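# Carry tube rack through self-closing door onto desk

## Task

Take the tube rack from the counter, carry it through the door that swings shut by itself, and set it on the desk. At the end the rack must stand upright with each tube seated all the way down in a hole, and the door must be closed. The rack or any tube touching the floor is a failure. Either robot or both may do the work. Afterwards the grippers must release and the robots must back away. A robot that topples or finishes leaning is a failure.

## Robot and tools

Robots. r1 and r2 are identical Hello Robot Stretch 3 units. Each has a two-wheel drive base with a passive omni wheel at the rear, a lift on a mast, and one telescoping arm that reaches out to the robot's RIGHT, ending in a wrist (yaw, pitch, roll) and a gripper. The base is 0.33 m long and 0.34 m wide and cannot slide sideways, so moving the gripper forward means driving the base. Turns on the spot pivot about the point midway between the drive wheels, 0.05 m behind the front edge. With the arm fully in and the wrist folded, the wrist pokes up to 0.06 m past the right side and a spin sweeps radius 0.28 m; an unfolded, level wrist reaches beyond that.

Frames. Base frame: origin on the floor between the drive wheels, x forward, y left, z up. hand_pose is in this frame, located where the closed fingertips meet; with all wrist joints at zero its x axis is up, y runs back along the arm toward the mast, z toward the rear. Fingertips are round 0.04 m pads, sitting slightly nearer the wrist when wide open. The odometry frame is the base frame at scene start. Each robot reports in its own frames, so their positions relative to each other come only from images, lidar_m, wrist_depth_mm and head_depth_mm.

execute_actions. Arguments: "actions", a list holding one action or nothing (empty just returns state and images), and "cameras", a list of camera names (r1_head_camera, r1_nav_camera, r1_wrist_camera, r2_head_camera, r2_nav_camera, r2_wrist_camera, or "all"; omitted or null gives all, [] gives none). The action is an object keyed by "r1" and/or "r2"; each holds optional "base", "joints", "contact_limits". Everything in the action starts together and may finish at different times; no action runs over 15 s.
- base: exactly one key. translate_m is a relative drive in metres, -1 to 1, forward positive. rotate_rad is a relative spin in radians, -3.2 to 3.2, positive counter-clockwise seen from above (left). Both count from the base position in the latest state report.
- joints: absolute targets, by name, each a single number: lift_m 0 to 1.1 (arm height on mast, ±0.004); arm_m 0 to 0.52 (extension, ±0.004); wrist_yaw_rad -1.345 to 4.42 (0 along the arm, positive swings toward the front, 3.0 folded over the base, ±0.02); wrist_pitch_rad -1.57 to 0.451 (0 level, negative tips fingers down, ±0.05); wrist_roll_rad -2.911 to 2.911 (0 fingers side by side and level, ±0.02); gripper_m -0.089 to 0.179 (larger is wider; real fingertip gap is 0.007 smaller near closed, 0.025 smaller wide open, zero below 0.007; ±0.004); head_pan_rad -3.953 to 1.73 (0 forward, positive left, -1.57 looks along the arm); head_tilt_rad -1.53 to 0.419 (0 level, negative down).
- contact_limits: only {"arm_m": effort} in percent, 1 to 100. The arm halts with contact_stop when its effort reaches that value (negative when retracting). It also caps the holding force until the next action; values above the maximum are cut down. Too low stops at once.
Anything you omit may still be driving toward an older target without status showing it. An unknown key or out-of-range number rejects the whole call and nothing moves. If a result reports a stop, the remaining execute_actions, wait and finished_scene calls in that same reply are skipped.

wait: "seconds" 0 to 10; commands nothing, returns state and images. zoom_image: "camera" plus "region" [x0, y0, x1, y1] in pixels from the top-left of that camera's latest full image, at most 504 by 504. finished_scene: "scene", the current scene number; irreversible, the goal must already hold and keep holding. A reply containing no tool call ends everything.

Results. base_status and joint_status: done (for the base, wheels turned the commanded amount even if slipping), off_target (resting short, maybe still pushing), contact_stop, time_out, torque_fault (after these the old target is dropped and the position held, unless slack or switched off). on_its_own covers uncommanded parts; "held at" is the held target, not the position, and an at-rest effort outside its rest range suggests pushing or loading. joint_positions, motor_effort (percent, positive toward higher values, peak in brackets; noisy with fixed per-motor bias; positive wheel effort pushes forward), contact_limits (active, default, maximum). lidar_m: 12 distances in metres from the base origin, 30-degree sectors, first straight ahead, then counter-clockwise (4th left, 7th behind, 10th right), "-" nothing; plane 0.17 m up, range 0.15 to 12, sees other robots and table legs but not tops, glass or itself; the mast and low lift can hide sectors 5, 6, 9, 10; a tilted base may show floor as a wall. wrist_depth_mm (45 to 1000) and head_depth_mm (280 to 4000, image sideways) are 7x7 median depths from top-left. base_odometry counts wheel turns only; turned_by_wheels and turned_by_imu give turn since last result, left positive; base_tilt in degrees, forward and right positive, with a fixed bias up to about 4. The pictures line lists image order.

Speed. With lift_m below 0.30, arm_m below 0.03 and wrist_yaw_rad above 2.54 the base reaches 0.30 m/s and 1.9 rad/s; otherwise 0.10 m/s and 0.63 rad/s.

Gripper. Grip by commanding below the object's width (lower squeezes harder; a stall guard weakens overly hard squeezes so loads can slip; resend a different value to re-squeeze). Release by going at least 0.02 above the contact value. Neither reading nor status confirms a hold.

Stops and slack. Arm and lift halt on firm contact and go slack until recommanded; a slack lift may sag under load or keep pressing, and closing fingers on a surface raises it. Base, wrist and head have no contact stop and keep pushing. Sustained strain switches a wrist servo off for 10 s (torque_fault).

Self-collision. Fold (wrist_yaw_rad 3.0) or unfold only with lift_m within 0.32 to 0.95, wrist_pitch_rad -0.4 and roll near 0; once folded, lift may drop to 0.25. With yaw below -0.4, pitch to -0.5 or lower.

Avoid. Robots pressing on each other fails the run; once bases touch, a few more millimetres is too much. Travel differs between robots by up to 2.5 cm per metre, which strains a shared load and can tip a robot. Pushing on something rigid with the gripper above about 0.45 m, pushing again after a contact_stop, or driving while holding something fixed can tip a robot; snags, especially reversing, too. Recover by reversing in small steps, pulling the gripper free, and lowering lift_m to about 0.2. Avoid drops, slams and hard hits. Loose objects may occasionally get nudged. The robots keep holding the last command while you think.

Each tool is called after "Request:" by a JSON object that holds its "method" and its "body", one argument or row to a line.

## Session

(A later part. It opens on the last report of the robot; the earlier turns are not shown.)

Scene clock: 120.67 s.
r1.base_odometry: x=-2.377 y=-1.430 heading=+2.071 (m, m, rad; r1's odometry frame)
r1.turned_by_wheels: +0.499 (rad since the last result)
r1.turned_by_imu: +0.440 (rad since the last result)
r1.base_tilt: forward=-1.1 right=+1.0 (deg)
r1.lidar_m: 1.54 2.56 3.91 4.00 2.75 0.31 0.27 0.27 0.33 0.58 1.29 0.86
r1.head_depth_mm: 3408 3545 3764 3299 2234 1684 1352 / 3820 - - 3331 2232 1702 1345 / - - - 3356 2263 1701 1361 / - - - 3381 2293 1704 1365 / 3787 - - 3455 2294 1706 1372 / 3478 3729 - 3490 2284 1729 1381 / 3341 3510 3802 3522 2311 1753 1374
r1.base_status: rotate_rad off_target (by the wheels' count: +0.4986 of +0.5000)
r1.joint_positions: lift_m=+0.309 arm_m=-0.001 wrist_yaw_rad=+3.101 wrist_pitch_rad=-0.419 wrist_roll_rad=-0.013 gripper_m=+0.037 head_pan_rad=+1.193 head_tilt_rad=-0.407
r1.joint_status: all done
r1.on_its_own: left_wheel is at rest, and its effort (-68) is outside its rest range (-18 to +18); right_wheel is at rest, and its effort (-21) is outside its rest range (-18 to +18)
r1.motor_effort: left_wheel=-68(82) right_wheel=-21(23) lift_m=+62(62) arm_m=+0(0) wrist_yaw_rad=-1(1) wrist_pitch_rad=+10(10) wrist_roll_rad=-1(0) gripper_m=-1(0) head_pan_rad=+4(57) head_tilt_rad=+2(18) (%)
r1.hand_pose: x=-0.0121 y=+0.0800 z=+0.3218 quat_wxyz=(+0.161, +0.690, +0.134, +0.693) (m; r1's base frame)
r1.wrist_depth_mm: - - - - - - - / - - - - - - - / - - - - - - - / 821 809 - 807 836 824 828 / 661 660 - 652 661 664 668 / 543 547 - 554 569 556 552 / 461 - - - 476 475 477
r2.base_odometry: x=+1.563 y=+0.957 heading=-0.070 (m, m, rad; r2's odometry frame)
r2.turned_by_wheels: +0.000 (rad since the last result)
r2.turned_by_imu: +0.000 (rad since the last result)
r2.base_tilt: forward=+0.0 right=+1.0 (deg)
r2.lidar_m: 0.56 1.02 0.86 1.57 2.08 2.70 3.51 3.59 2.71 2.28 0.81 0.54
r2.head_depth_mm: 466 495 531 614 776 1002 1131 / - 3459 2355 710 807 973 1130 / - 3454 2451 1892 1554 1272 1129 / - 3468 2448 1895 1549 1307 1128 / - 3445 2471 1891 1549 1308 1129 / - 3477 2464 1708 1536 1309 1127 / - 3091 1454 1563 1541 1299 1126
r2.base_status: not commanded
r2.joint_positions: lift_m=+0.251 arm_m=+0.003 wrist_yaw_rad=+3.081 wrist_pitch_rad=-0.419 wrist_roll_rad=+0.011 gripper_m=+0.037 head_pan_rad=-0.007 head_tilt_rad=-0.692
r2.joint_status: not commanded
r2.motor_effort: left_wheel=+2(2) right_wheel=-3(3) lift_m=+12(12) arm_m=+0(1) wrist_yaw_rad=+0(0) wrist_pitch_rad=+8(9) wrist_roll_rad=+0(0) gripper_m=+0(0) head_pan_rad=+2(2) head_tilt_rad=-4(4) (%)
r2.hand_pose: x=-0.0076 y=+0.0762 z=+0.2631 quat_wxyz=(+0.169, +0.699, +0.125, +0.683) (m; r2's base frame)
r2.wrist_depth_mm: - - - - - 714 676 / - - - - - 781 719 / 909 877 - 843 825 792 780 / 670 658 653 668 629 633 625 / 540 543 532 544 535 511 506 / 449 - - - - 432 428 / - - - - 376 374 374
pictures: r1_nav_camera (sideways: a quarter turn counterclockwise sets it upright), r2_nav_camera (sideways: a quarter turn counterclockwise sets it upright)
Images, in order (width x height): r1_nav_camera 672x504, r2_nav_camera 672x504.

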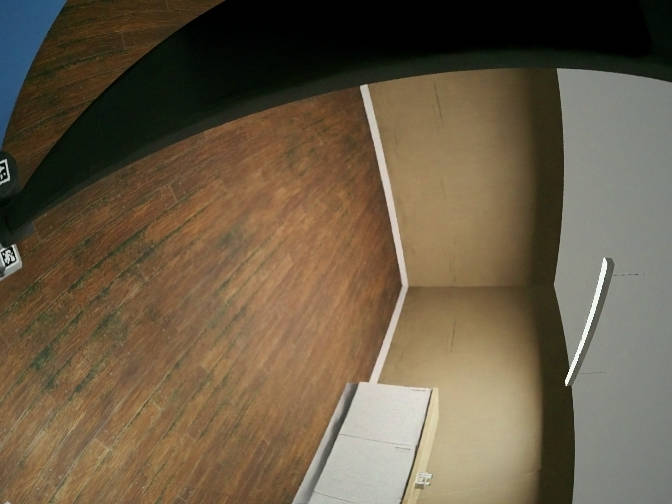

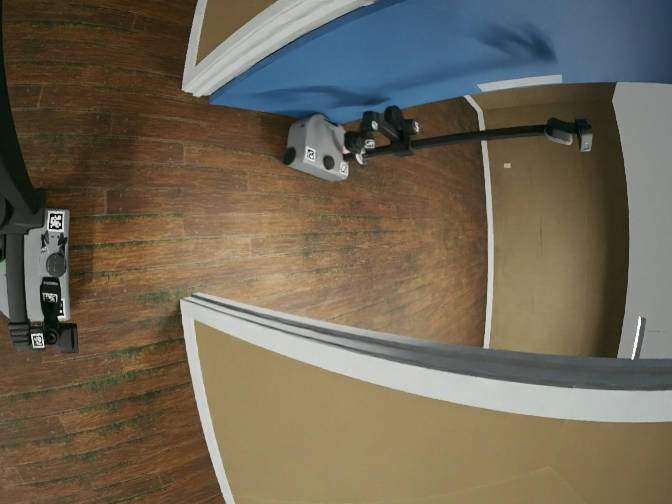

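Request:
{"method": "execute_actions", "body": {
  "actions": [
    {"r1":{"base":{"translate_m":0.015},"joints":{"head_pan_rad":0.5,"head_tilt_rad":-0.3}},"r2":{"base":{"rotate_rad":0.28},"joints":{"head_tilt_rad":-1.0}}}
  ],
  "cameras": ["r1_head_camera"]
}}

Request:
{"method": "execute_actions", "body": {
  "actions": [
    {"r2":{"base":{"translate_m":0.74}}}
  ],
  "cameras": []
}}

Request:
{"method": "execute_actions", "body": {
  "actions": [
    {"r2":{"base":{"rotate_rad":-0.85}}}
  ],
  "cameras": ["r2_nav_camera"]
}}

Scene clock: 135.73 s.
r1.base_odometry: x=-2.385 y=-1.417 heading=+2.071 (m, m, rad; r1's odometry frame)
r1.turned_by_wheels: +0.000 (rad since the last result)
r1.turned_by_imu: +0.001 (rad since the last result)
r1.base_tilt: forward=-1.1 right=+1.0 (deg)
r1.lidar_m: 1.53 2.54 3.89 3.99 2.79 0.31 0.27 0.28 0.33 0.61 1.28 0.85
r1.head_depth_mm: 2590 2685 2786 2443 2482 1881 1450 / 2692 2779 2917 2495 2543 1887 1457 / 2757 2900 2996 2625 2670 1893 1466 / 2834 2994 3050 2717 2694 1908 1483 / 2937 3065 3232 2831 2700 1933 1484 / 3086 3238 3471 2984 2754 1945 1495 / 3065 3414 3649 3840 2809 1948 1510
r1.base_status: done
r1.joint_positions: lift_m=+0.309 arm_m=-0.001 wrist_yaw_rad=+3.101 wrist_pitch_rad=-0.419 wrist_roll_rad=-0.013 gripper_m=+0.037 head_pan_rad=+0.507 head_tilt_rad=-0.309
r1.joint_status: all done
r1.motor_effort: left_wheel=-9(58) right_wheel=-3(21) lift_m=+62(62) arm_m=+0(0) wrist_yaw_rad=-2(1) wrist_pitch_rad=+10(10) wrist_roll_rad=+0(0) gripper_m=+0(0) head_pan_rad=-4(52) head_tilt_rad=+3(9) (%)
r1.hand_pose: x=-0.0121 y=+0.0800 z=+0.3218 quat_wxyz=(+0.161, +0.690, +0.134, +0.693) (m; r1's base frame)
r1.wrist_depth_mm: - - - - - - - / - - - - - - - / - - - - - - - / 821 816 - 828 835 827 849 / 654 660 - 660 672 663 670 / 546 552 - 552 575 554 554 / 427 - - - 472 475 479
r2.base_odometry: x=+1.563 y=+0.957 heading=+0.210 (m, m, rad; r2's odometry frame)
r2.turned_by_wheels: +0.280 (rad since the last result)
r2.turned_by_imu: +0.283 (rad since the last result)
r2.base_tilt: forward=+0.1 right=+1.0 (deg)
r2.lidar_m: 1.29 0.86 0.95 2.04 2.29 3.54 3.53 3.32 2.28 1.18 0.63 0.54
r2.head_depth_mm: 2309 1935 1658 1414 1116 1179 1070 / 2337 1944 1673 1471 1288 1175 1098 / 2331 1955 1683 1464 1309 1173 1095 / 2158 1746 1616 1473 1310 1177 1102 / 1351 1609 1600 1473 1314 1181 1104 / 1277 1382 1515 1469 1320 1187 1079 / 1032 1102 1196 1361 1318 1189 1081
r2.base_status: done
r2.joint_positions: lift_m=+0.251 arm_m=+0.003 wrist_yaw_rad=+3.081 wrist_pitch_rad=-0.419 wrist_roll_rad=+0.011 gripper_m=+0.037 head_pan_rad=-0.007 head_tilt_rad=-0.988
r2.joint_status: all done
r2.motor_effort: left_wheel=-3(9) right_wheel=+2(10) lift_m=+13(13) arm_m=-1(0) wrist_yaw_rad=+0(0) wrist_pitch_rad=+8(8) wrist_roll_rad=+0(0) gripper_m=+0(1) head_pan_rad=+1(2) head_tilt_rad=-6(29) (%)
r2.hand_pose: x=-0.0076 y=+0.0762 z=+0.2631 quat_wxyz=(+0.169, +0.699, +0.125, +0.683) (m; r2's base frame)
r2.wrist_depth_mm: - - - - - - 727 / - - - - - - 724 / 904 870 - 855 832 814 693 / 680 663 655 652 649 631 622 / 549 539 535 543 535 513 508 / 455 - - - - 428 432 / - - - - 382 371 367
pictures: r1_head_camera (sideways: a quarter turn clockwise sets it upright)
Images, in order (width x height): r1_head_camera 896x504.

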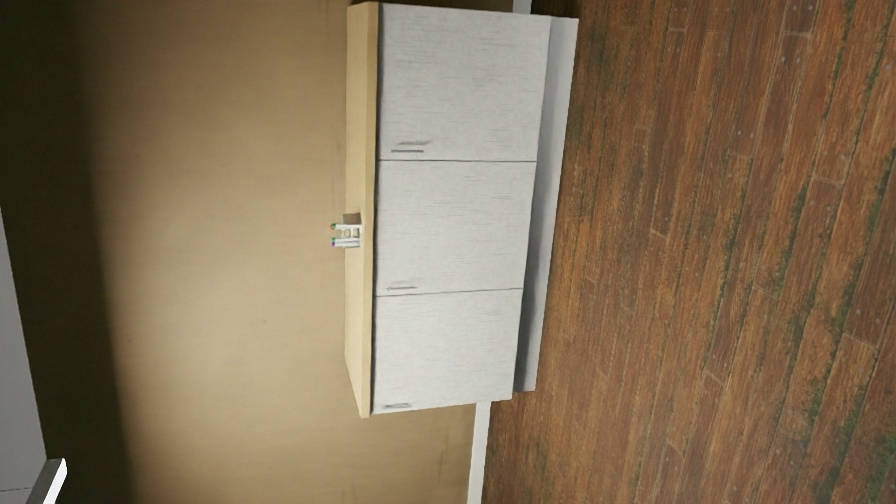

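Scene clock: 140.00 s.
r1.base_odometry: x=-2.385 y=-1.417 heading=+2.071 (m, m, rad; r1's odometry frame)
r1.turned_by_wheels: +0.000 (rad since the last result)
r1.turned_by_imu: +0.001 (rad since the last result)
r1.base_tilt: forward=-1.1 right=+1.0 (deg)
r1.lidar_m: 1.53 2.55 3.90 3.98 2.79 0.31 0.27 0.28 0.33 0.61 0.55 0.85
r1.head_depth_mm: 2576 2642 2781 2442 2490 1882 1446 / 2615 2780 2918 2484 2564 1873 1467 / 2706 2887 2990 2632 2661 1903 1465 / 2819 3036 3103 2697 2719 1895 1485 / 2923 3129 3215 2812 2687 1916 1491 / 3046 3254 3387 2978 2715 1937 1494 / 3149 3427 3607 3902 2786 1926 1498
r1.base_status: not commanded
r1.joint_positions: lift_m=+0.309 arm_m=-0.001 wrist_yaw_rad=+3.101 wrist_pitch_rad=-0.419 wrist_roll_rad=-0.013 gripper_m=+0.037 head_pan_rad=+0.507 head_tilt_rad=-0.309
r1.joint_status: not commanded
r1.motor_effort: left_wheel=-9(9) right_wheel=-3(2) lift_m=+62(62) arm_m=+0(0) wrist_yaw_rad=+0(0) wrist_pitch_rad=+10(10) wrist_roll_rad=+0(0) gripper_m=-1(1) head_pan_rad=-5(5) head_tilt_rad=+3(2) (%)
r1.hand_pose: x=-0.0121 y=+0.0800 z=+0.3218 quat_wxyz=(+0.161, +0.690, +0.134, +0.693) (m; r1's base frame)
r1.wrist_depth_mm: - - - - - - - / - - - - - - - / - - - - - - - / 819 819 - 823 822 837 846 / 648 660 - 667 666 664 665 / 547 548 - 553 573 552 558 / 429 - - - 475 474 476
r2.base_odometry: x=+2.287 y=+1.111 heading=+0.209 (m, m, rad; r2's odometry frame)
r2.turned_by_wheels: +0.000 (rad since the last result)
r2.turned_by_imu: +0.003 (rad since the last result)
r2.base_tilt: forward=+0.0 right=+1.0 (deg)
r2.lidar_m: 0.56 0.56 0.51 0.50 2.12 3.47 4.24 3.29 0.34 2.34 2.56 4.58
r2.head_depth_mm: 2308 1940 1662 1464 1301 1173 1068 / 2317 1944 1678 1464 1299 1176 1096 / 2338 1945 1673 1463 1312 1177 1102 / 2328 1944 1684 1449 1292 1179 1103 / 2165 845 962 1163 1189 1182 1109 / 2294 1977 972 899 1280 1183 1076 / 2301 900 968 1032 1137 1163 1079
r2.base_status: done
r2.joint_positions: lift_m=+0.251 arm_m=+0.003 wrist_yaw_rad=+3.081 wrist_pitch_rad=-0.418 wrist_roll_rad=+0.011 gripper_m=+0.037 head_pan_rad=-0.007 head_tilt_rad=-0.989
r2.joint_status: not commanded
r2.motor_effort: left_wheel=-3(7) right_wheel=+3(14) lift_m=+13(13) arm_m=-1(1) wrist_yaw_rad=-1(1) wrist_pitch_rad=+9(8) wrist_roll_rad=+0(0) gripper_m=+0(0) head_pan_rad=+2(2) head_tilt_rad=-6(6) (%)
r2.hand_pose: x=-0.0076 y=+0.0762 z=+0.2631 quat_wxyz=(+0.169, +0.699, +0.125, +0.683) (m; r2's base frame)
r2.wrist_depth_mm: - - - 504 463 455 442 / - - 603 556 510 494 487 / 904 857 - 608 548 542 515 / 686 672 668 619 598 579 562 / 545 536 536 537 530 516 488 / 453 - - - - 428 425 / - - - - 374 373 372
pictures: none
No camera images: the call's "cameras" was empty. Leave "cameras" out to get every camera's image.

Scene clock: 141.70 s.
r1.base_odometry: x=-2.385 y=-1.417 heading=+2.071 (m, m, rad; r1's odometry frame)
r1.turned_by_wheels: +0.000 (rad since the last result)
r1.turned_by_imu: +0.000 (rad since the last result)
r1.base_tilt: forward=-1.1 right=+1.0 (deg)
r1.lidar_m: 1.53 2.54 3.90 4.00 2.78 0.31 0.27 0.28 0.33 0.61 0.49 0.84
r1.head_depth_mm: 2576 2699 2787 2408 2478 1869 1448 / 2646 2757 2930 2499 2582 1892 1458 / 2691 2913 2973 2560 2693 1893 1458 / 2847 2996 3144 2742 2706 1907 1468 / 2941 3101 3242 2829 2742 1922 1483 / 3023 3231 3436 2971 2756 1912 1493 / 3149 3405 3665 3919 2754 1949 1500
r1.base_status: not commanded
r1.joint_positions: lift_m=+0.309 arm_m=-0.001 wrist_yaw_rad=+3.101 wrist_pitch_rad=-0.419 wrist_roll_rad=-0.013 gripper_m=+0.037 head_pan_rad=+0.507 head_tilt_rad=-0.309
r1.joint_status: not commanded
r1.motor_effort: left_wheel=-9(9) right_wheel=-3(3) lift_m=+62(62) arm_m=+0(0) wrist_yaw_rad=-1(1) wrist_pitch_rad=+10(10) wrist_roll_rad=+0(0) gripper_m=+0(0) head_pan_rad=-4(4) head_tilt_rad=+3(3) (%)
r1.hand_pose: x=-0.0121 y=+0.0800 z=+0.3218 quat_wxyz=(+0.161, +0.690, +0.134, +0.693) (m; r1's base frame)
r1.wrist_depth_mm: - - - - - - - / - - - - - - - / - - - - - - - / 806 812 - 813 837 816 834 / 655 650 - 657 667 662 667 / 544 551 - 547 569 552 562 / 430 - - - 473 473 477
r2.base_odometry: x=+2.287 y=+1.111 heading=-0.640 (m, m, rad; r2's odometry frame)
r2.turned_by_wheels: -0.850 (rad since the last result)
r2.turned_by_imu: -0.859 (rad since the last result)
r2.base_tilt: forward=+0.0 right=+1.1 (deg)
r2.lidar_m: 2.87 4.55 0.56 0.55 0.50 0.51 2.42 4.24 4.31 0.34 0.34 2.34
r2.head_depth_mm: 2311 1943 1671 1463 1303 1175 1044 / 2316 1937 1673 1461 1302 1177 1097 / 2306 1941 1677 1469 1306 1178 1102 / 2333 1955 1681 1469 1312 1182 1101 / 2334 1965 1691 1475 1310 1182 1108 / 2348 1962 1687 1471 1318 1188 1080 / 2372 1965 1689 1478 1319 1136 1081
r2.base_status: done
r2.joint_positions: lift_m=+0.251 arm_m=+0.003 wrist_yaw_rad=+3.081 wrist_pitch_rad=-0.418 wrist_roll_rad=+0.011 gripper_m=+0.037 head_pan_rad=-0.007 head_tilt_rad=-0.989
r2.joint_status: not commanded
r2.motor_effort: left_wheel=+2(10) right_wheel=-4(12) lift_m=+13(12) arm_m=-1(1) wrist_yaw_rad=-1(0) wrist_pitch_rad=+8(8) wrist_roll_rad=+0(0) gripper_m=+0(0) head_pan_rad=+2(2) head_tilt_rad=-5(6) (%)
r2.hand_pose: x=-0.0076 y=+0.0762 z=+0.2631 quat_wxyz=(+0.169, +0.699, +0.125, +0.683) (m; r2's base frame)
r2.wrist_depth_mm: 365 408 541 628 802 - - / 391 438 570 662 716 - - / 415 472 - 685 549 608 790 / 449 501 571 649 584 623 624 / 478 515 542 547 531 513 510 / 456 - - - - 430 429 / - - - - 376 376 368
pictures: r2_nav_camera (sideways: a quarter turn counterclockwise sets it upright)
Images, in order (width x height): r2_nav_camera 672x504.

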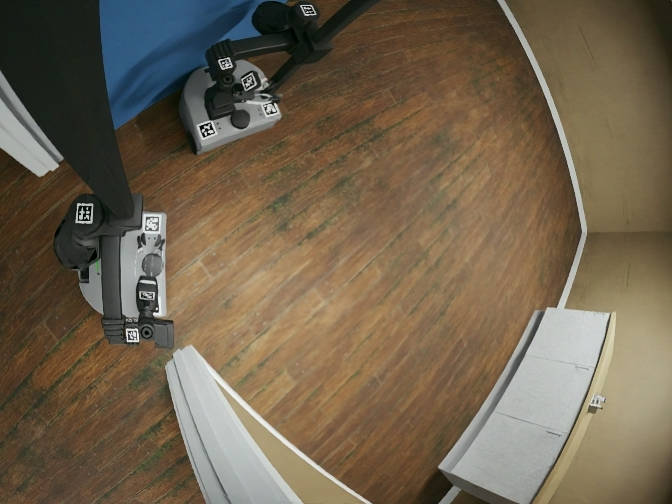

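Request:
{"method": "execute_actions", "body": {
  "actions": [
    {"r2":{"base":{"translate_m":1}}}
  ],
  "cameras": []
}}

Request:
{"method": "execute_actions", "body": {
  "actions": [
    {"r2":{"base":{"rotate_rad":-0.42}}}
  ],
  "cameras": []
}}

Request:
{"method": "execute_actions", "body": {
  "actions": [
    {"r2":{"base":{"translate_m":1}}}
  ],
  "cameras": []
}}

Request:
{"method": "execute_actions", "body": {
  "actions": [
    {"r2":{"base":{"translate_m":0.15}}}
  ],
  "cameras": []
}}

Request:
{"method": "execute_actions", "body": {
  "actions": [
    {"r2":{"base":{"rotate_rad":1.1},"joints":{"lift_m":0.9,"head_pan_rad":-1.57,"head_tilt_rad":-0.55}}}
  ],
  "cameras": ["r2_head_camera"]
}}

Request:
{"method": "execute_actions", "body": {
  "actions": [
    {"r2":{"joints":{"wrist_yaw_rad":0,"gripper_m":0.17}}}
  ],
  "cameras": []
}}

Request:
{"method": "execute_actions", "body": {
  "actions": [
    {"r2":{"joints":{"wrist_pitch_rad":0.02}}}
  ],
  "cameras": ["r2_head_camera","r2_wrist_camera"]
}}

Scene clock: 162.93 s.
r1.base_odometry: x=-2.385 y=-1.417 heading=+2.071 (m, m, rad; r1's odometry frame)
r1.turned_by_wheels: +0.000 (rad since the last result)
r1.turned_by_imu: +0.001 (rad since the last result)
r1.base_tilt: forward=-1.2 right=+1.0 (deg)
r1.lidar_m: 1.54 0.74 3.89 4.01 2.78 0.31 0.27 0.28 0.33 0.61 4.79 0.85
r1.head_depth_mm: 2546 2671 2782 2411 2495 1867 1451 / 2643 2826 2883 2489 2579 1890 1368 / 2702 2904 2708 2622 2689 1893 949 / 2796 2884 777 2645 2419 862 871 / 2976 702 2902 2773 2579 1939 1486 / 3091 3256 3406 2987 2728 1939 1493 / 3100 3388 3673 3837 2762 1918 1491
r1.base_status: not commanded
r1.joint_positions: lift_m=+0.309 arm_m=-0.001 wrist_yaw_rad=+3.101 wrist_pitch_rad=-0.419 wrist_roll_rad=-0.013 gripper_m=+0.037 head_pan_rad=+0.507 head_tilt_rad=-0.309
r1.joint_status: not commanded
r1.motor_effort: left_wheel=-9(9) right_wheel=-3(2) lift_m=+62(62) arm_m=+0(0) wrist_yaw_rad=+0(1) wrist_pitch_rad=+11(10) wrist_roll_rad=-1(0) gripper_m=+0(1) head_pan_rad=-4(4) head_tilt_rad=+3(3) (%)
r1.hand_pose: x=-0.0121 y=+0.0800 z=+0.3218 quat_wxyz=(+0.161, +0.690, +0.134, +0.693) (m; r1's base frame)
r1.wrist_depth_mm: - - - - - - - / - - - - - - - / - - - - - - - / 820 811 - 823 827 831 796 / 650 658 - 661 666 662 667 / 546 547 - 554 578 552 554 / 433 - - - 478 478 472
r2.base_odometry: x=+3.089 y=+0.513 heading=-0.640 (m, m, rad; r2's odometry frame)
r2.turned_by_wheels: +0.000 (rad since the last result)
r2.turned_by_imu: +0.004 (rad since the last result)
r2.base_tilt: forward=-0.1 right=+1.0 (deg)
r2.lidar_m: 2.12 3.76 3.81 2.68 0.88 0.86 1.41 0.89 0.89 1.13 1.68 1.70
r2.head_depth_mm: 1919 1936 1662 1462 1302 1173 1069 / 2333 1946 1673 1458 1304 1175 1100 / 2332 1945 1677 1471 1305 1178 1100 / 2324 1951 1681 1479 1304 1180 1102 / 2352 1949 1684 1472 1317 1180 1107 / 2349 1977 1682 1473 1318 1186 1080 / 2363 1979 1699 1490 1319 1193 1079
r2.base_status: done
r2.joint_positions: lift_m=+0.251 arm_m=+0.003 wrist_yaw_rad=+3.081 wrist_pitch_rad=-0.418 wrist_roll_rad=+0.011 gripper_m=+0.037 head_pan_rad=-0.007 head_tilt_rad=-0.989
r2.joint_status: not commanded
r2.motor_effort: left_wheel=+2(11) right_wheel=-4(10) lift_m=+12(13) arm_m=-1(0) wrist_yaw_rad=-1(1) wrist_pitch_rad=+9(9) wrist_roll_rad=+0(0) gripper_m=+0(1) head_pan_rad=+1(3) head_tilt_rad=-5(5) (%)
r2.hand_pose: x=-0.0076 y=+0.0762 z=+0.2631 quat_wxyz=(+0.169, +0.699, +0.125, +0.683) (m; r2's base frame)
r2.wrist_depth_mm: - - - - - - - / 840 - - - - - - / 637 859 - 842 831 840 831 / 632 672 653 665 641 620 620 / 544 532 540 545 544 510 513 / 452 - - - - 430 429 / - - - - 377 372 371
pictures: none
No camera images: the call's "cameras" was empty. Leave "cameras" out to get every camera's image.

Scene clock: 164.27 s.
r1.base_odometry: x=-2.385 y=-1.417 heading=+2.071 (m, m, rad; r1's odometry frame)
r1.turned_by_wheels: +0.000 (rad since the last result)
r1.turned_by_imu: +0.000 (rad since the last result)
r1.base_tilt: forward=-1.1 right=+1.0 (deg)
r1.lidar_m: 1.53 0.79 3.91 4.00 2.78 0.31 0.27 0.28 0.33 0.61 4.80 0.85
r1.head_depth_mm: 2549 2677 2783 2439 2491 1855 1460 / 2639 2789 2911 2505 2603 1881 1334 / 2749 2890 2955 2608 2630 1892 1063 / 2835 2970 2622 2684 2689 1896 916 / 2947 698 735 2794 2384 1752 1391 / 3052 3243 3472 2915 2744 1951 1484 / 3175 3424 3668 3776 2791 1956 1497
r1.base_status: not commanded
r1.joint_positions: lift_m=+0.309 arm_m=-0.001 wrist_yaw_rad=+3.101 wrist_pitch_rad=-0.419 wrist_roll_rad=-0.013 gripper_m=+0.037 head_pan_rad=+0.507 head_tilt_rad=-0.309
r1.joint_status: not commanded
r1.motor_effort: left_wheel=-9(9) right_wheel=-3(3) lift_m=+62(62) arm_m=+0(0) wrist_yaw_rad=-2(2) wrist_pitch_rad=+10(10) wrist_roll_rad=+0(0) gripper_m=+0(0) head_pan_rad=-4(3) head_tilt_rad=+3(3) (%)
r1.hand_pose: x=-0.0121 y=+0.0800 z=+0.3218 quat_wxyz=(+0.161, +0.690, +0.134, +0.693) (m; r1's base frame)
r1.wrist_depth_mm: - - - - - - - / - - - - - - - / - - - - - - - / 813 827 - 823 818 840 806 / 648 655 - 658 663 664 623 / 546 542 - 545 571 556 559 / 430 - - - 471 479 475
r2.base_odometry: x=+3.089 y=+0.513 heading=-1.060 (m, m, rad; r2's odometry frame)
r2.turned_by_wheels: -0.420 (rad since the last result)
r2.turned_by_imu: -0.424 (rad since the last result)
r2.base_tilt: forward=+0.0 right=+1.0 (deg)
r2.lidar_m: 1.73 3.24 3.76 3.57 2.60 0.88 0.85 0.91 0.89 0.92 1.25 1.68
r2.head_depth_mm: 1511 1808 1669 1456 1301 1173 1069 / 1611 1853 1673 1460 1305 1176 1095 / 1714 1953 1673 1468 1303 1179 1101 / 1831 1960 1683 1469 1310 1179 1105 / 2084 1964 1684 1474 1309 1183 1104 / 2357 1960 1698 1477 1317 1184 1074 / 2355 1977 1696 1482 1320 1187 1082
r2.base_status: done
r2.joint_positions: lift_m=+0.251 arm_m=+0.003 wrist_yaw_rad=+3.081 wrist_pitch_rad=-0.418 wrist_roll_rad=+0.011 gripper_m=+0.037 head_pan_rad=-0.007 head_tilt_rad=-0.989
r2.joint_status: not commanded
r2.motor_effort: left_wheel=+2(10) right_wheel=-4(11) lift_m=+13(12) arm_m=-1(1) wrist_yaw_rad=+0(0) wrist_pitch_rad=+8(8) wrist_roll_rad=+0(0) gripper_m=+0(0) head_pan_rad=+2(2) head_tilt_rad=-5(6) (%)
r2.hand_pose: x=-0.0076 y=+0.0762 z=+0.2631 quat_wxyz=(+0.169, +0.699, +0.125, +0.683) (m; r2's base frame)
r2.wrist_depth_mm: - - - - - - - / - - - - - - - / 894 891 - 843 838 791 806 / 682 666 675 657 655 628 624 / 536 542 529 540 527 518 507 / 450 - - - - 434 426 / - - - - 376 373 371
pictures: none
No camera images: the call's "cameras" was empty. Leave "cameras" out to get every camera's image.

Scene clock: 169.20 s.
r1.base_odometry: x=-2.385 y=-1.417 heading=+2.071 (m, m, rad; r1's odometry frame)
r1.turned_by_wheels: +0.000 (rad since the last result)
r1.turned_by_imu: +0.001 (rad since the last result)
r1.base_tilt: forward=-1.2 right=+1.0 (deg)
r1.lidar_m: 1.53 1.78 3.90 3.99 2.78 0.31 0.27 0.28 0.33 0.62 4.80 0.85
r1.head_depth_mm: 2562 2668 2792 2430 2514 1868 1450 / 2657 2786 2904 2508 2571 1870 1469 / 2714 2880 2966 2555 2623 1893 1470 / 2814 3011 3154 2720 2408 1824 1487 / 2930 3056 2881 2776 2301 1843 1485 / 3026 3199 3460 2958 2729 1922 1495 / 3099 3352 3615 3828 2774 1945 1496
r1.base_status: not commanded
r1.joint_positions: lift_m=+0.309 arm_m=-0.001 wrist_yaw_rad=+3.101 wrist_pitch_rad=-0.419 wrist_roll_rad=-0.013 gripper_m=+0.037 head_pan_rad=+0.507 head_tilt_rad=-0.309
r1.joint_status: not commanded
r1.motor_effort: left_wheel=-10(9) right_wheel=-3(3) lift_m=+62(62) arm_m=+0(0) wrist_yaw_rad=-2(2) wrist_pitch_rad=+10(10) wrist_roll_rad=-1(0) gripper_m=+0(0) head_pan_rad=-5(5) head_tilt_rad=+3(3) (%)
r1.hand_pose: x=-0.0121 y=+0.0800 z=+0.3218 quat_wxyz=(+0.161, +0.690, +0.134, +0.693) (m; r1's base frame)
r1.wrist_depth_mm: - - - - - - - / - - - - - - - / - - - - - - - / 815 828 - 826 834 823 831 / 650 660 - 659 658 664 666 / 542 550 - 557 573 549 557 / 428 - - - 473 476 476
r2.base_odometry: x=+3.578 y=-0.359 heading=-1.060 (m, m, rad; r2's odometry frame)
r2.turned_by_wheels: +0.000 (rad since the last result)
r2.turned_by_imu: +0.004 (rad since the last result)
r2.base_tilt: forward=+0.1 right=+1.0 (deg)
r2.lidar_m: 0.83 1.11 3.26 3.40 3.50 2.08 1.85 1.43 1.38 1.43 0.84 0.80
r2.head_depth_mm: 712 823 984 1225 1300 1173 1072 / 739 879 1069 1390 1304 1178 1099 / 802 958 1176 1445 1308 1177 1103 / 863 1036 1303 1467 1312 1180 1101 / 930 1136 1466 1480 1317 1185 1104 / 1002 1248 1653 1482 1313 1182 1078 / 1948 1966 1686 1478 1318 1190 1082
r2.base_status: done
r2.joint_positions: lift_m=+0.251 arm_m=+0.003 wrist_yaw_rad=+3.081 wrist_pitch_rad=-0.418 wrist_roll_rad=+0.011 gripper_m=+0.037 head_pan_rad=-0.007 head_tilt_rad=-0.989
r2.joint_status: not commanded
r2.motor_effort: left_wheel=+2(11) right_wheel=-4(9) lift_m=+12(12) arm_m=-1(1) wrist_yaw_rad=+0(0) wrist_pitch_rad=+8(8) wrist_roll_rad=+0(0) gripper_m=+0(0) head_pan_rad=+2(2) head_tilt_rad=-5(5) (%)
r2.hand_pose: x=-0.0076 y=+0.0762 z=+0.2631 quat_wxyz=(+0.169, +0.699, +0.125, +0.683) (m; r2's base frame)
r2.wrist_depth_mm: - - - - - - - / - - - - - - - / 892 887 - 846 851 803 795 / 683 663 669 635 641 622 611 / 541 545 542 543 535 511 499 / 452 - - - - 435 427 / - - - - 373 375 372
pictures: none
No camera images: the call's "cameras" was empty. Leave "cameras" out to get every camera's image.

Scene clock: 171.27 s.
r1.base_odometry: x=-2.385 y=-1.417 heading=+2.071 (m, m, rad; r1's odometry frame)
r1.turned_by_wheels: +0.000 (rad since the last result)
r1.turned_by_imu: +0.000 (rad since the last result)
r1.base_tilt: forward=-1.1 right=+0.9 (deg)
r1.lidar_m: 1.53 1.93 3.90 3.99 2.78 0.31 0.28 0.27 0.33 0.61 4.79 0.85
r1.head_depth_mm: 2541 2667 2828 2401 2500 1868 1459 / 2636 2761 2872 2497 2572 1894 1457 / 2733 2932 3007 2636 2715 1891 1468 / 2832 2987 3075 2715 2296 1912 1478 / 2941 3009 2833 2784 2116 1920 1476 / 3094 3194 3375 2964 2752 1932 1496 / 3188 3375 3662 3857 2709 1935 1498
r1.base_status: not commanded
r1.joint_positions: lift_m=+0.309 arm_m=-0.001 wrist_yaw_rad=+3.101 wrist_pitch_rad=-0.419 wrist_roll_rad=-0.013 gripper_m=+0.037 head_pan_rad=+0.507 head_tilt_rad=-0.309
r1.joint_status: not commanded
r1.motor_effort: left_wheel=-9(9) right_wheel=-3(2) lift_m=+62(62) arm_m=+0(0) wrist_yaw_rad=-1(2) wrist_pitch_rad=+11(10) wrist_roll_rad=+0(0) gripper_m=-1(0) head_pan_rad=-5(4) head_tilt_rad=+3(3) (%)
r1.hand_pose: x=-0.0121 y=+0.0800 z=+0.3218 quat_wxyz=(+0.161, +0.690, +0.134, +0.693) (m; r1's base frame)
r1.wrist_depth_mm: - - - - - - - / - - - - - - - / - - - - - - - / 809 813 - 814 842 827 833 / 655 658 - 659 667 669 665 / 544 543 - 550 567 557 554 / 430 - - - 476 475 473
r2.base_odometry: x=+3.651 y=-0.490 heading=-1.060 (m, m, rad; r2's odometry frame)
r2.turned_by_wheels: +0.000 (rad since the last result)
r2.turned_by_imu: +0.001 (rad since the last result)
r2.base_tilt: forward=+0.0 right=+1.0 (deg)
r2.lidar_m: 0.69 0.93 3.20 3.32 3.63 3.50 2.00 1.51 1.45 0.97 0.70 0.67
r2.head_depth_mm: 673 684 816 1012 1279 1175 1069 / 676 731 892 1130 1308 1180 1099 / 693 794 974 1267 1310 1179 1102 / 722 859 1081 1429 1306 1178 1103 / 749 942 1208 1474 1314 1184 1105 / 833 1041 1407 1481 1317 1186 1079 / 905 1883 1692 1479 1314 1186 1079
r2.base_status: done
r2.joint_positions: lift_m=+0.251 arm_m=+0.003 wrist_yaw_rad=+3.081 wrist_pitch_rad=-0.418 wrist_roll_rad=+0.011 gripper_m=+0.037 head_pan_rad=-0.007 head_tilt_rad=-0.989
r2.joint_status: not commanded
r2.motor_effort: left_wheel=+2(11) right_wheel=-4(10) lift_m=+12(13) arm_m=-1(1) wrist_yaw_rad=-1(1) wrist_pitch_rad=+9(8) wrist_roll_rad=+0(0) gripper_m=+1(0) head_pan_rad=+2(1) head_tilt_rad=-5(5) (%)
r2.hand_pose: x=-0.0076 y=+0.0762 z=+0.2631 quat_wxyz=(+0.169, +0.699, +0.125, +0.683) (m; r2's base frame)
r2.wrist_depth_mm: - - - - - - - / - - - - - - - / 871 886 - 854 863 819 801 / 679 662 656 641 638 638 621 / 545 537 535 544 541 513 505 / 461 - - - - 433 431 / - - - - 377 371 371
pictures: none
No camera images: the call's "cameras" was empty. Leave "cameras" out to get every camera's image.

Scene clock: 178.00 s.
r1.base_odometry: x=-2.385 y=-1.417 heading=+2.071 (m, m, rad; r1's odometry frame)
r1.turned_by_wheels: +0.000 (rad since the last result)
r1.turned_by_imu: +0.001 (rad since the last result)
r1.base_tilt: forward=-1.1 right=+1.0 (deg)
r1.lidar_m: 1.53 1.86 3.92 3.98 2.78 0.31 0.27 0.27 0.33 0.61 4.80 0.85
r1.head_depth_mm: 2570 2681 2814 2424 2474 1875 1441 / 2656 2763 2937 2480 2583 1888 1458 / 2736 2900 2942 2534 2648 1894 1475 / 2867 3002 3098 2751 2233 1921 1467 / 2923 3044 2849 2802 2685 1933 1483 / 3047 3312 3467 2980 2759 1942 1480 / 3078 3405 3500 3817 2792 1928 1485
r1.base_status: not commanded
r1.joint_positions: lift_m=+0.309 arm_m=-0.001 wrist_yaw_rad=+3.101 wrist_pitch_rad=-0.419 wrist_roll_rad=-0.013 gripper_m=+0.037 head_pan_rad=+0.507 head_tilt_rad=-0.309
r1.joint_status: not commanded
r1.motor_effort: left_wheel=-9(9) right_wheel=-3(3) lift_m=+63(62) arm_m=+0(0) wrist_yaw_rad=-1(1) wrist_pitch_rad=+10(10) wrist_roll_rad=+0(1) gripper_m=+0(0) head_pan_rad=-5(5) head_tilt_rad=+3(3) (%)
r1.hand_pose: x=-0.0121 y=+0.0800 z=+0.3218 quat_wxyz=(+0.161, +0.690, +0.134, +0.693) (m; r1's base frame)
r1.wrist_depth_mm: - - - - - - - / - - - - - - - / - - - - - - - / 801 806 - 820 827 830 843 / 652 652 - 658 670 665 668 / 547 552 - 554 567 551 560 / 429 - - - 472 475 479
r2.base_odometry: x=+3.651 y=-0.490 heading=+0.040 (m, m, rad; r2's odometry frame)
r2.turned_by_wheels: +1.100 (rad since the last result)
r2.turned_by_imu: +1.112 (rad since the last result)
r2.base_tilt: forward=+0.0 right=+1.0 (deg)
r2.lidar_m: 3.19 3.35 3.60 2.22 2.00 1.49 1.45 0.93 0.69 0.67 0.70 0.98
r2.head_depth_mm: 1011 1118 991 748 829 921 - / 1024 1134 987 751 847 973 - / 1037 1152 785 752 859 994 - / 1050 1165 922 767 876 1007 - / 1065 1183 976 780 894 1032 - / 1079 1198 974 782 910 1097 1188 / 1089 1220 969 794 929 1117 1187
r2.base_status: done
r2.joint_positions: lift_m=+0.899 arm_m=+0.003 wrist_yaw_rad=+3.081 wrist_pitch_rad=-0.418 wrist_roll_rad=+0.011 gripper_m=+0.037 head_pan_rad=-1.563 head_tilt_rad=-0.556
r2.joint_status: all done
r2.motor_effort: left_wheel=-3(9) right_wheel=+3(11) lift_m=+34(35) arm_m=-1(1) wrist_yaw_rad=+0(0) wrist_pitch_rad=+8(8) wrist_roll_rad=+0(0) gripper_m=+0(0) head_pan_rad=-1(32) head_tilt_rad=+4(31) (%)
r2.hand_pose: x=-0.0076 y=+0.0762 z=+0.9121 quat_wxyz=(+0.169, +0.699, +0.125, +0.683) (m; r2's base frame)
r2.wrist_depth_mm: - - - - - - - / - - - - - - - / - - - - - - - / - - - - - - - / - - - - - - - / - - - - - - - / - - - - - - -
pictures: r2_head_camera (sideways: a quarter turn clockwise sets it upright)
Images, in order (width x height): r2_head_camera 896x504.

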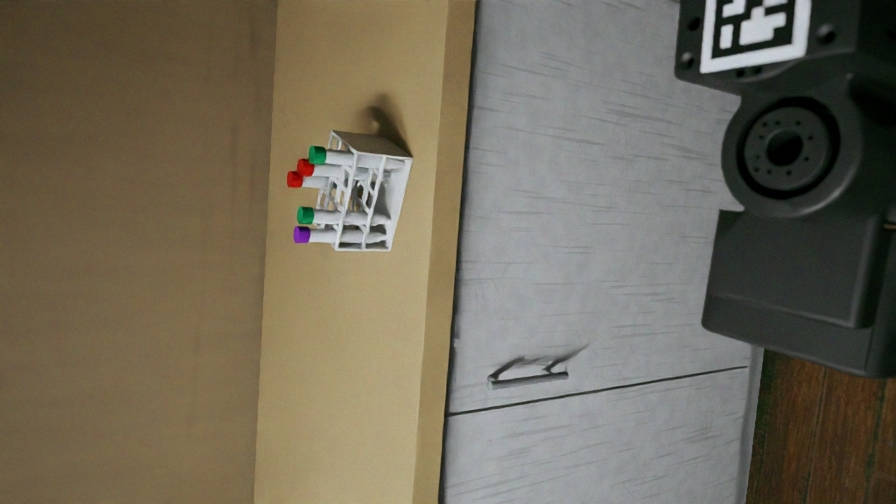

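Scene clock: 180.53 s.
r1.base_odometry: x=-2.385 y=-1.417 heading=+2.071 (m, m, rad; r1's odometry frame)
r1.turned_by_wheels: +0.000 (rad since the last result)
r1.turned_by_imu: +0.000 (rad since the last result)
r1.base_tilt: forward=-1.1 right=+1.0 (deg)
r1.lidar_m: 1.53 1.85 3.88 3.98 2.78 0.31 0.27 0.28 0.33 0.61 4.80 0.85
r1.head_depth_mm: 2568 2718 2779 2445 2476 1869 1454 / 2663 2748 2926 2535 2582 1880 1466 / 2784 2925 3013 2598 2671 1909 1475 / 2869 3003 3014 2683 2249 1907 1471 / 2948 3102 2842 2784 2727 1929 1472 / 3084 3270 3374 2992 2717 1938 1497 / 3111 3475 3672 3843 2761 1956 1496
r1.base_status: not commanded
r1.joint_positions: lift_m=+0.309 arm_m=-0.001 wrist_yaw_rad=+3.101 wrist_pitch_rad=-0.419 wrist_roll_rad=-0.013 gripper_m=+0.037 head_pan_rad=+0.507 head_tilt_rad=-0.309
r1.joint_status: not commanded
r1.motor_effort: left_wheel=-10(9) right_wheel=-3(3) lift_m=+62(62) arm_m=+0(0) wrist_yaw_rad=-1(2) wrist_pitch_rad=+10(10) wrist_roll_rad=+0(0) gripper_m=+0(1) head_pan_rad=-4(4) head_tilt_rad=+3(3) (%)
r1.hand_pose: x=-0.0121 y=+0.0800 z=+0.3218 quat_wxyz=(+0.161, +0.690, +0.134, +0.693) (m; r1's base frame)
r1.wrist_depth_mm: - - - - - - - / - - - - - - - / - - - - - - - / 807 812 - 822 829 831 839 / 648 652 - 656 672 669 672 / 549 550 - 554 572 554 555 / 430 - - - 478 473 476
r2.base_odometry: x=+3.651 y=-0.490 heading=+0.040 (m, m, rad; r2's odometry frame)
r2.turned_by_wheels: +0.000 (rad since the last result)
r2.turned_by_imu: +0.000 (rad since the last result)
r2.base_tilt: forward=+0.0 right=+1.0 (deg)
r2.lidar_m: 3.19 3.36 3.58 2.22 2.00 1.49 1.45 0.93 0.69 0.67 0.70 0.98
r2.head_depth_mm: 1008 1116 993 748 827 - - / 1026 1133 987 751 841 974 - / 1044 1143 784 754 841 - - / 1053 1166 924 769 873 1024 1193 / 1067 1180 975 780 881 1070 1189 / 1080 1200 977 781 910 1090 1189 / 1099 1222 970 790 928 1118 1187
r2.base_status: not commanded
r2.joint_positions: lift_m=+0.899 arm_m=+0.003 wrist_yaw_rad=+0.002 wrist_pitch_rad=-0.418 wrist_roll_rad=+0.011 gripper_m=+0.170 head_pan_rad=-1.563 head_tilt_rad=-0.556
r2.joint_status: all done
r2.motor_effort: left_wheel=-3(3) right_wheel=+3(3) lift_m=+34(34) arm_m=-2(1) wrist_yaw_rad=-1(1) wrist_pitch_rad=+9(8) wrist_roll_rad=+0(0) gripper_m=+0(96) head_pan_rad=-3(3) head_tilt_rad=+3(3) (%)
r2.hand_pose: x=-0.0211 y=-0.3721 z=+0.9121 quat_wxyz=(+0.688, +0.147, -0.695, -0.147) (m; r2's base frame)
r2.wrist_depth_mm: 866 799 763 432 706 674 659 / 423 415 403 397 394 393 384 / 476 455 452 445 445 436 433 / 514 512 507 496 495 484 482 / 598 565 576 577 554 562 537 / 685 - 661 639 641 643 590 / 806 819 772 766 740 727 755
pictures: none
No camera images: the call's "cameras" was empty. Leave "cameras" out to get every camera's image.

Scene clock: 181.57 s.
r1.base_odometry: x=-2.385 y=-1.417 heading=+2.071 (m, m, rad; r1's odometry frame)
r1.turned_by_wheels: +0.000 (rad since the last result)
r1.turned_by_imu: +0.000 (rad since the last result)
r1.base_tilt: forward=-1.1 right=+1.0 (deg)
r1.lidar_m: 1.54 1.86 3.90 4.00 2.78 0.31 0.27 0.28 0.33 0.61 4.77 0.84
r1.head_depth_mm: 2561 2708 2766 2458 2467 1876 1456 / 2630 2784 2882 2504 2522 1900 1458 / 2758 2887 3003 2604 2667 1886 1476 / 2799 2978 3103 2670 2234 1915 1489 / 2923 3095 2819 2856 2729 1931 1481 / 3033 3242 3430 2962 2748 1922 1491 / 3129 3331 3622 3769 2762 1930 1493
r1.base_status: not commanded
r1.joint_positions: lift_m=+0.309 arm_m=-0.001 wrist_yaw_rad=+3.101 wrist_pitch_rad=-0.419 wrist_roll_rad=-0.013 gripper_m=+0.037 head_pan_rad=+0.507 head_tilt_rad=-0.309
r1.joint_status: not commanded
r1.motor_effort: left_wheel=-9(9) right_wheel=-3(2) lift_m=+62(62) arm_m=+0(0) wrist_yaw_rad=-2(2) wrist_pitch_rad=+10(11) wrist_roll_rad=-1(0) gripper_m=+0(0) head_pan_rad=-5(4) head_tilt_rad=+3(3) (%)
r1.hand_pose: x=-0.0121 y=+0.0800 z=+0.3218 quat_wxyz=(+0.161, +0.690, +0.134, +0.693) (m; r1's base frame)
r1.wrist_depth_mm: - - - - - - - / - - - - - - - / - - - - - - - / 814 817 - 828 820 826 833 / 651 659 - 659 659 666 665 / 552 546 - 547 576 554 553 / 430 - - - 475 475 477
r2.base_odometry: x=+3.651 y=-0.490 heading=+0.040 (m, m, rad; r2's odometry frame)
r2.turned_by_wheels: +0.000 (rad since the last result)
r2.turned_by_imu: +0.000 (rad since the last result)
r2.base_tilt: forward=+0.0 right=+1.0 (deg)
r2.lidar_m: 3.19 3.37 3.61 2.22 2.00 1.49 1.45 0.93 0.69 0.67 0.70 0.98
r2.head_depth_mm: 1014 1121 989 746 847 926 - / 1026 1131 987 751 828 - - / 1038 1145 784 752 824 - - / 1052 1164 922 769 876 1055 1193 / 1062 1182 975 776 898 1071 1192 / 1081 1196 974 783 911 1094 1190 / 1095 1216 970 794 927 1120 1185
r2.base_status: not commanded
r2.joint_positions: lift_m=+0.899 arm_m=+0.003 wrist_yaw_rad=+0.002 wrist_pitch_rad=-0.003 wrist_roll_rad=+0.011 gripper_m=+0.170 head_pan_rad=-1.563 head_tilt_rad=-0.556
r2.joint_status: all done
r2.motor_effort: left_wheel=-3(3) right_wheel=+2(2) lift_m=+34(34) arm_m=-1(1) wrist_yaw_rad=-1(1) wrist_pitch_rad=+11(9) wrist_roll_rad=+0(0) gripper_m=+0(0) head_pan_rad=-3(3) head_tilt_rad=+3(4) (%)
r2.hand_pose: x=-0.0210 y=-0.4039 z=+1.0133 quat_wxyz=(+0.704, +0.002, -0.711, -0.001) (m; r2's base frame)
r2.wrist_depth_mm: - - 935 954 917 862 878 / - - - 968 938 935 914 / - - - - - 949 916 / 858 839 860 501 821 808 777 / 455 497 448 452 444 443 441 / 484 - 459 457 444 443 430 / 496 487 474 471 459 458 458
pictures: r2_head_camera (sideways: a quarter turn clockwise sets it upright), r2_wrist_camera
Images, in order (width x height): r2_head_camera 896x504, r2_wrist_camera 644x364.

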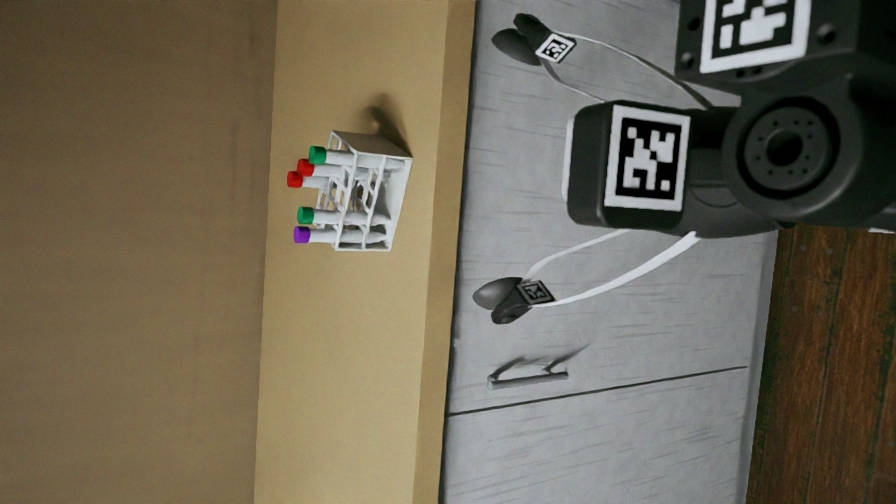

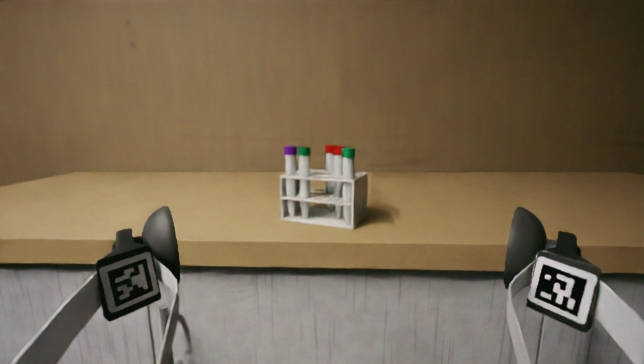

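Request:
{"method": "execute_actions", "body": {
  "actions": [
    {"r2":{"base":{"translate_m":0.3},"joints":{"lift_m":0.86,"gripper_m":0.179}}}
  ],
  "cameras": []
}}

Request:
{"method": "execute_actions", "body": {
  "actions": [
    {"r2":{"base":{"rotate_rad":-0.35},"joints":{"arm_m":0.2}}}
  ],
  "cameras": ["r2_head_camera","r2_wrist_camera"]
}}

Scene clock: 197.73 s.
r1.base_odometry: x=-2.385 y=-1.417 heading=+2.071 (m, m, rad; r1's odometry frame)
r1.turned_by_wheels: +0.000 (rad since the last result)
r1.turned_by_imu: +0.001 (rad since the last result)
r1.base_tilt: forward=-1.1 right=+1.0 (deg)
r1.lidar_m: 1.53 1.98 3.89 3.98 2.78 0.31 0.27 0.28 0.33 0.61 4.81 0.85
r1.head_depth_mm: 2586 2705 2798 2441 2513 1872 1463 / 2616 2769 2846 2504 2564 1904 1474 / 2724 2877 3045 2610 2643 1897 1477 / 2832 2992 3118 2700 2705 1901 1478 / 2935 3076 3186 2770 2384 1914 1486 / 3042 3207 3234 2938 2588 1941 1486 / 3143 3337 3512 3787 2727 1926 1494
r1.base_status: not commanded
r1.joint_positions: lift_m=+0.309 arm_m=-0.001 wrist_yaw_rad=+3.101 wrist_pitch_rad=-0.419 wrist_roll_rad=-0.013 gripper_m=+0.037 head_pan_rad=+0.507 head_tilt_rad=-0.309
r1.joint_status: not commanded
r1.motor_effort: left_wheel=-9(9) right_wheel=-3(3) lift_m=+62(62) arm_m=+0(0) wrist_yaw_rad=-1(1) wrist_pitch_rad=+10(10) wrist_roll_rad=+0(1) gripper_m=+0(0) head_pan_rad=-5(4) head_tilt_rad=+3(3) (%)
r1.hand_pose: x=-0.0121 y=+0.0800 z=+0.3218 quat_wxyz=(+0.161, +0.690, +0.134, +0.693) (m; r1's base frame)
r1.wrist_depth_mm: - - - - - - - / - - - - - - - / - - - - - - - / 816 814 - 818 828 850 844 / 651 663 - 655 664 667 670 / 548 550 - 543 578 556 551 / 429 - - - 473 475 473
r2.base_odometry: x=+3.951 y=-0.478 heading=+0.040 (m, m, rad; r2's odometry frame)
r2.turned_by_wheels: +0.000 (rad since the last result)
r2.turned_by_imu: +0.001 (rad since the last result)
r2.base_tilt: forward=+0.0 right=+1.0 (deg)
r2.lidar_m: 2.89 3.05 3.59 3.49 2.71 1.79 1.75 0.94 0.70 0.68 0.71 1.93
r2.head_depth_mm: 1023 1126 993 753 830 974 - / 1038 1147 990 754 852 988 - / 1051 1163 982 764 860 - - / 1063 1176 981 778 885 1051 1193 / 1077 1193 976 781 921 1080 1191 / 1090 1211 974 789 918 1107 1185 / 1106 1229 967 804 938 1133 1187
r2.base_status: done
r2.joint_positions: lift_m=+0.861 arm_m=+0.003 wrist_yaw_rad=+0.002 wrist_pitch_rad=-0.002 wrist_roll_rad=+0.011 gripper_m=+0.179 head_pan_rad=-1.563 head_tilt_rad=-0.556
r2.joint_status: all done
r2.motor_effort: left_wheel=-3(4) right_wheel=+3(9) lift_m=+12(30) arm_m=-1(1) wrist_yaw_rad=+0(1) wrist_pitch_rad=+10(10) wrist_roll_rad=+0(0) gripper_m=+1(54) head_pan_rad=-2(3) head_tilt_rad=+3(4) (%)
r2.hand_pose: x=-0.0211 y=-0.4040 z=+0.9747 quat_wxyz=(+0.704, +0.001, -0.711, +0.000) (m; r2's base frame)
r2.wrist_depth_mm: - - 948 957 927 887 914 / - - - - 943 938 923 / - - - - - 909 949 / - 657 645 629 621 484 611 / 450 430 432 423 413 421 407 / 488 478 475 456 451 453 - / 504 499 484 484 469 457 449
pictures: none
No camera images: the call's "cameras" was empty. Leave "cameras" out to get every camera's image.

Scene clock: 200.43 s.
r1.base_odometry: x=-2.385 y=-1.417 heading=+2.071 (m, m, rad; r1's odometry frame)
r1.turned_by_wheels: +0.000 (rad since the last result)
r1.turned_by_imu: +0.000 (rad since the last result)
r1.base_tilt: forward=-1.1 right=+1.0 (deg)
r1.lidar_m: 1.53 1.99 3.89 4.00 2.79 0.31 0.27 0.28 0.33 0.61 4.80 0.85
r1.head_depth_mm: 2544 2682 2799 2433 2496 1861 1459 / 2649 2774 2902 2480 2531 1889 1466 / 2710 2889 3007 2569 2646 1904 1473 / 2806 2997 3101 2686 2673 1907 1473 / 2963 3145 3226 2795 2709 1921 1493 / 3094 3194 2790 2946 2608 1923 1493 / 3160 3362 3543 3822 2754 1947 1490
r1.base_status: not commanded
r1.joint_positions: lift_m=+0.309 arm_m=-0.001 wrist_yaw_rad=+3.101 wrist_pitch_rad=-0.419 wrist_roll_rad=-0.013 gripper_m=+0.037 head_pan_rad=+0.507 head_tilt_rad=-0.309
r1.joint_status: not commanded
r1.motor_effort: left_wheel=-9(9) right_wheel=-3(3) lift_m=+62(62) arm_m=+0(0) wrist_yaw_rad=-1(2) wrist_pitch_rad=+10(10) wrist_roll_rad=-1(0) gripper_m=+0(0) head_pan_rad=-5(5) head_tilt_rad=+3(3) (%)
r1.hand_pose: x=-0.0121 y=+0.0800 z=+0.3218 quat_wxyz=(+0.161, +0.690, +0.134, +0.693) (m; r1's base frame)
r1.wrist_depth_mm: - - - - - - - / - - - - - - - / - - - - - - - / 818 817 - 826 828 833 827 / 651 661 - 656 667 666 668 / 547 550 - 551 576 557 553 / 430 - - - 475 477 477
r2.base_odometry: x=+3.951 y=-0.478 heading=-0.310 (m, m, rad; r2's odometry frame)
r2.turned_by_wheels: -0.350 (rad since the last result)
r2.turned_by_imu: -0.354 (rad since the last result)
r2.base_tilt: forward=+0.0 right=+1.0 (deg)
r2.lidar_m: 2.42 2.88 3.27 3.51 2.12 2.08 1.76 1.75 0.82 0.68 0.68 0.76
r2.head_depth_mm: 1156 1287 991 815 - 1315 1195 / 1126 1261 986 788 - 1218 1195 / 1102 1226 821 771 - 1141 1193 / 1078 1196 980 789 912 1083 1194 / 1055 1166 978 773 867 1038 1188 / 1030 1142 972 748 844 993 1164 / 1017 1119 969 739 815 951 1134
r2.base_status: done
r2.joint_positions: lift_m=+0.861 arm_m=+0.200 wrist_yaw_rad=+0.000 wrist_pitch_rad=-0.001 wrist_roll_rad=+0.011 gripper_m=+0.179 head_pan_rad=-1.563 head_tilt_rad=-0.556
r2.joint_status: all done
r2.motor_effort: left_wheel=+3(7) right_wheel=-4(8) lift_m=+12(12) arm_m=+4(3) wrist_yaw_rad=+0(2) wrist_pitch_rad=+10(10) wrist_roll_rad=+0(0) gripper_m=+0(0) head_pan_rad=-2(3) head_tilt_rad=+3(4) (%)
r2.hand_pose: x=-0.0214 y=-0.6008 z=+0.9748 quat_wxyz=(+0.704, +0.001, -0.711, -0.001) (m; r2's base frame)
r2.wrist_depth_mm: 673 713 780 814 883 - - / 679 743 783 855 923 - - / 702 766 791 813 948 - - / 652 655 647 370 539 614 611 / 349 377 347 338 337 336 392 / 245 238 252 275 318 355 - / 223 249 279 306 340 384 442
pictures: r2_head_camera (sideways: a quarter turn clockwise sets it upright), r2_wrist_camera
Images, in order (width x height): r2_head_camera 896x504, r2_wrist_camera 644x364.

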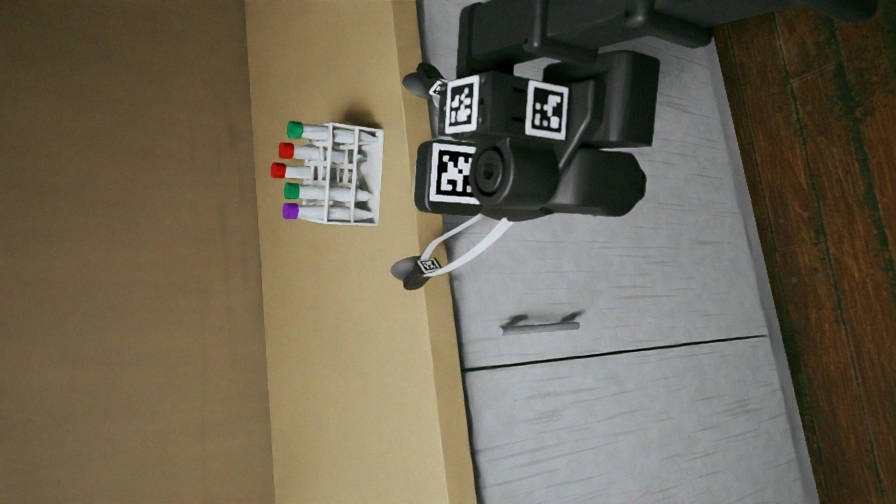

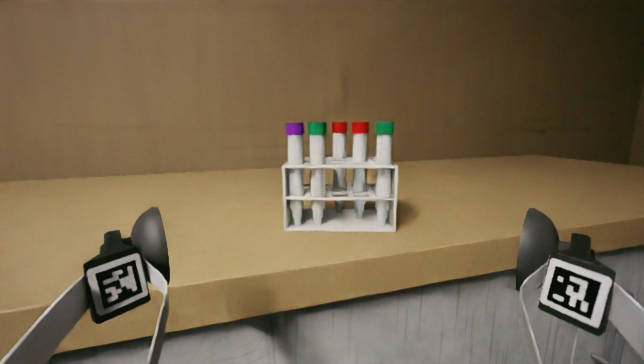

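Request:
{"method": "execute_actions", "body": {
  "actions": [
    {"r2":{"joints":{"arm_m":0.36,"lift_m":0.84}}}
  ],
  "cameras": ["r2_head_camera","r2_wrist_camera"]
}}

Scene clock: 207.43 s.
r1.base_odometry: x=-2.385 y=-1.417 heading=+2.071 (m, m, rad; r1's odometry frame)
r1.turned_by_wheels: +0.000 (rad since the last result)
r1.turned_by_imu: +0.001 (rad since the last result)
r1.base_tilt: forward=-1.1 right=+1.0 (deg)
r1.lidar_m: 1.54 2.00 3.89 4.00 2.78 0.31 0.27 0.28 0.33 0.61 4.77 0.85
r1.head_depth_mm: 2540 2724 2772 2432 2466 1877 1455 / 2656 2818 2925 2476 2560 1896 1453 / 2733 2912 3003 2618 2710 1894 1460 / 2832 3009 3148 2675 2735 1897 1475 / 2951 3139 3225 2849 2703 1929 1495 / 3047 3151 2864 2956 2573 1926 1494 / 3180 3410 3651 3809 2745 1964 1490
r1.base_status: not commanded
r1.joint_positions: lift_m=+0.309 arm_m=-0.001 wrist_yaw_rad=+3.101 wrist_pitch_rad=-0.419 wrist_roll_rad=-0.013 gripper_m=+0.037 head_pan_rad=+0.507 head_tilt_rad=-0.309
r1.joint_status: not commanded
r1.motor_effort: left_wheel=-9(9) right_wheel=-3(3) lift_m=+61(62) arm_m=+0(0) wrist_yaw_rad=-2(1) wrist_pitch_rad=+10(10) wrist_roll_rad=+0(0) gripper_m=+0(0) head_pan_rad=-4(4) head_tilt_rad=+3(3) (%)
r1.hand_pose: x=-0.0121 y=+0.0800 z=+0.3218 quat_wxyz=(+0.161, +0.690, +0.134, +0.693) (m; r1's base frame)
r1.wrist_depth_mm: - - - - - - - / - - - - - - - / - - - - - - - / 814 832 - 826 825 837 838 / 656 654 - 659 665 659 671 / 548 549 - 551 574 556 556 / 431 - - - 476 475 476
r2.base_odometry: x=+3.951 y=-0.478 heading=-0.310 (m, m, rad; r2's odometry frame)
r2.turned_by_wheels: +0.000 (rad since the last result)
r2.turned_by_imu: +0.000 (rad since the last result)
r2.base_tilt: forward=+0.0 right=+1.1 (deg)
r2.lidar_m: 2.41 2.88 3.27 3.51 2.12 2.08 1.75 1.75 0.82 0.68 0.68 0.76
r2.head_depth_mm: 1154 1286 992 834 - 1313 1171 / 1127 1260 1055 - 988 1197 1194 / 1102 1227 800 - 949 1141 1192 / 1082 1193 979 786 910 1087 1195 / 1055 1169 977 772 870 1039 1190 / 1036 1140 973 747 844 998 1160 / 1014 1118 967 737 813 956 1137
r2.base_status: not commanded
r2.joint_positions: lift_m=+0.841 arm_m=+0.360 wrist_yaw_rad=+0.000 wrist_pitch_rad=-0.001 wrist_roll_rad=+0.011 gripper_m=+0.179 head_pan_rad=-1.563 head_tilt_rad=-0.556
r2.joint_status: all done
r2.motor_effort: left_wheel=+3(3) right_wheel=-5(4) lift_m=+12(12) arm_m=+3(3) wrist_yaw_rad=+0(1) wrist_pitch_rad=+10(10) wrist_roll_rad=+0(0) gripper_m=+0(0) head_pan_rad=-3(3) head_tilt_rad=+4(4) (%)
r2.hand_pose: x=-0.0214 y=-0.7608 z=+0.9548 quat_wxyz=(+0.704, +0.001, -0.711, -0.001) (m; r2's base frame)
r2.wrist_depth_mm: 557 593 634 666 740 815 879 / 564 596 646 687 743 834 905 / 587 632 649 234 204 880 - / 551 536 396 225 185 502 508 / 289 317 264 233 193 278 281 / 212 184 197 190 191 196 - / 143 150 150 149 148 148 155
pictures: r2_head_camera (sideways: a quarter turn clockwise sets it upright), r2_wrist_camera
Images, in order (width x height): r2_head_camera 896x504, r2_wrist_camera 644x364.

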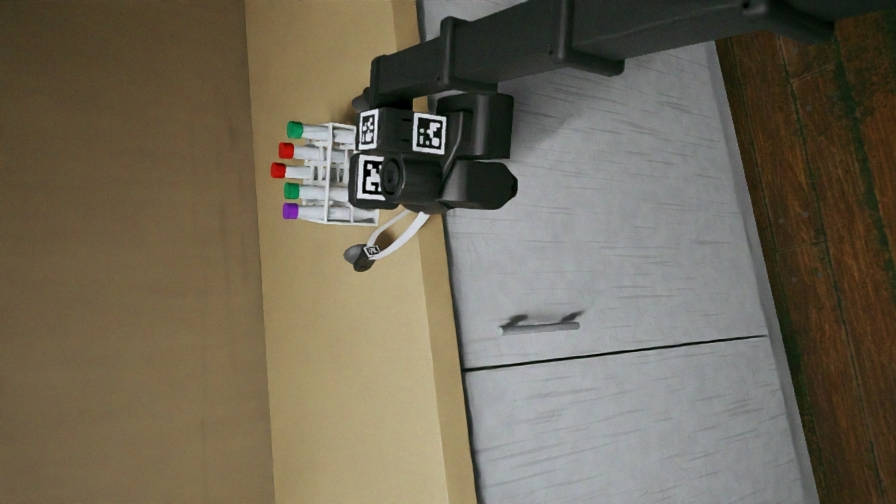

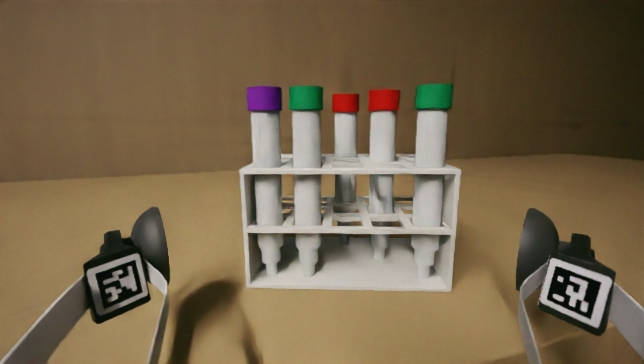

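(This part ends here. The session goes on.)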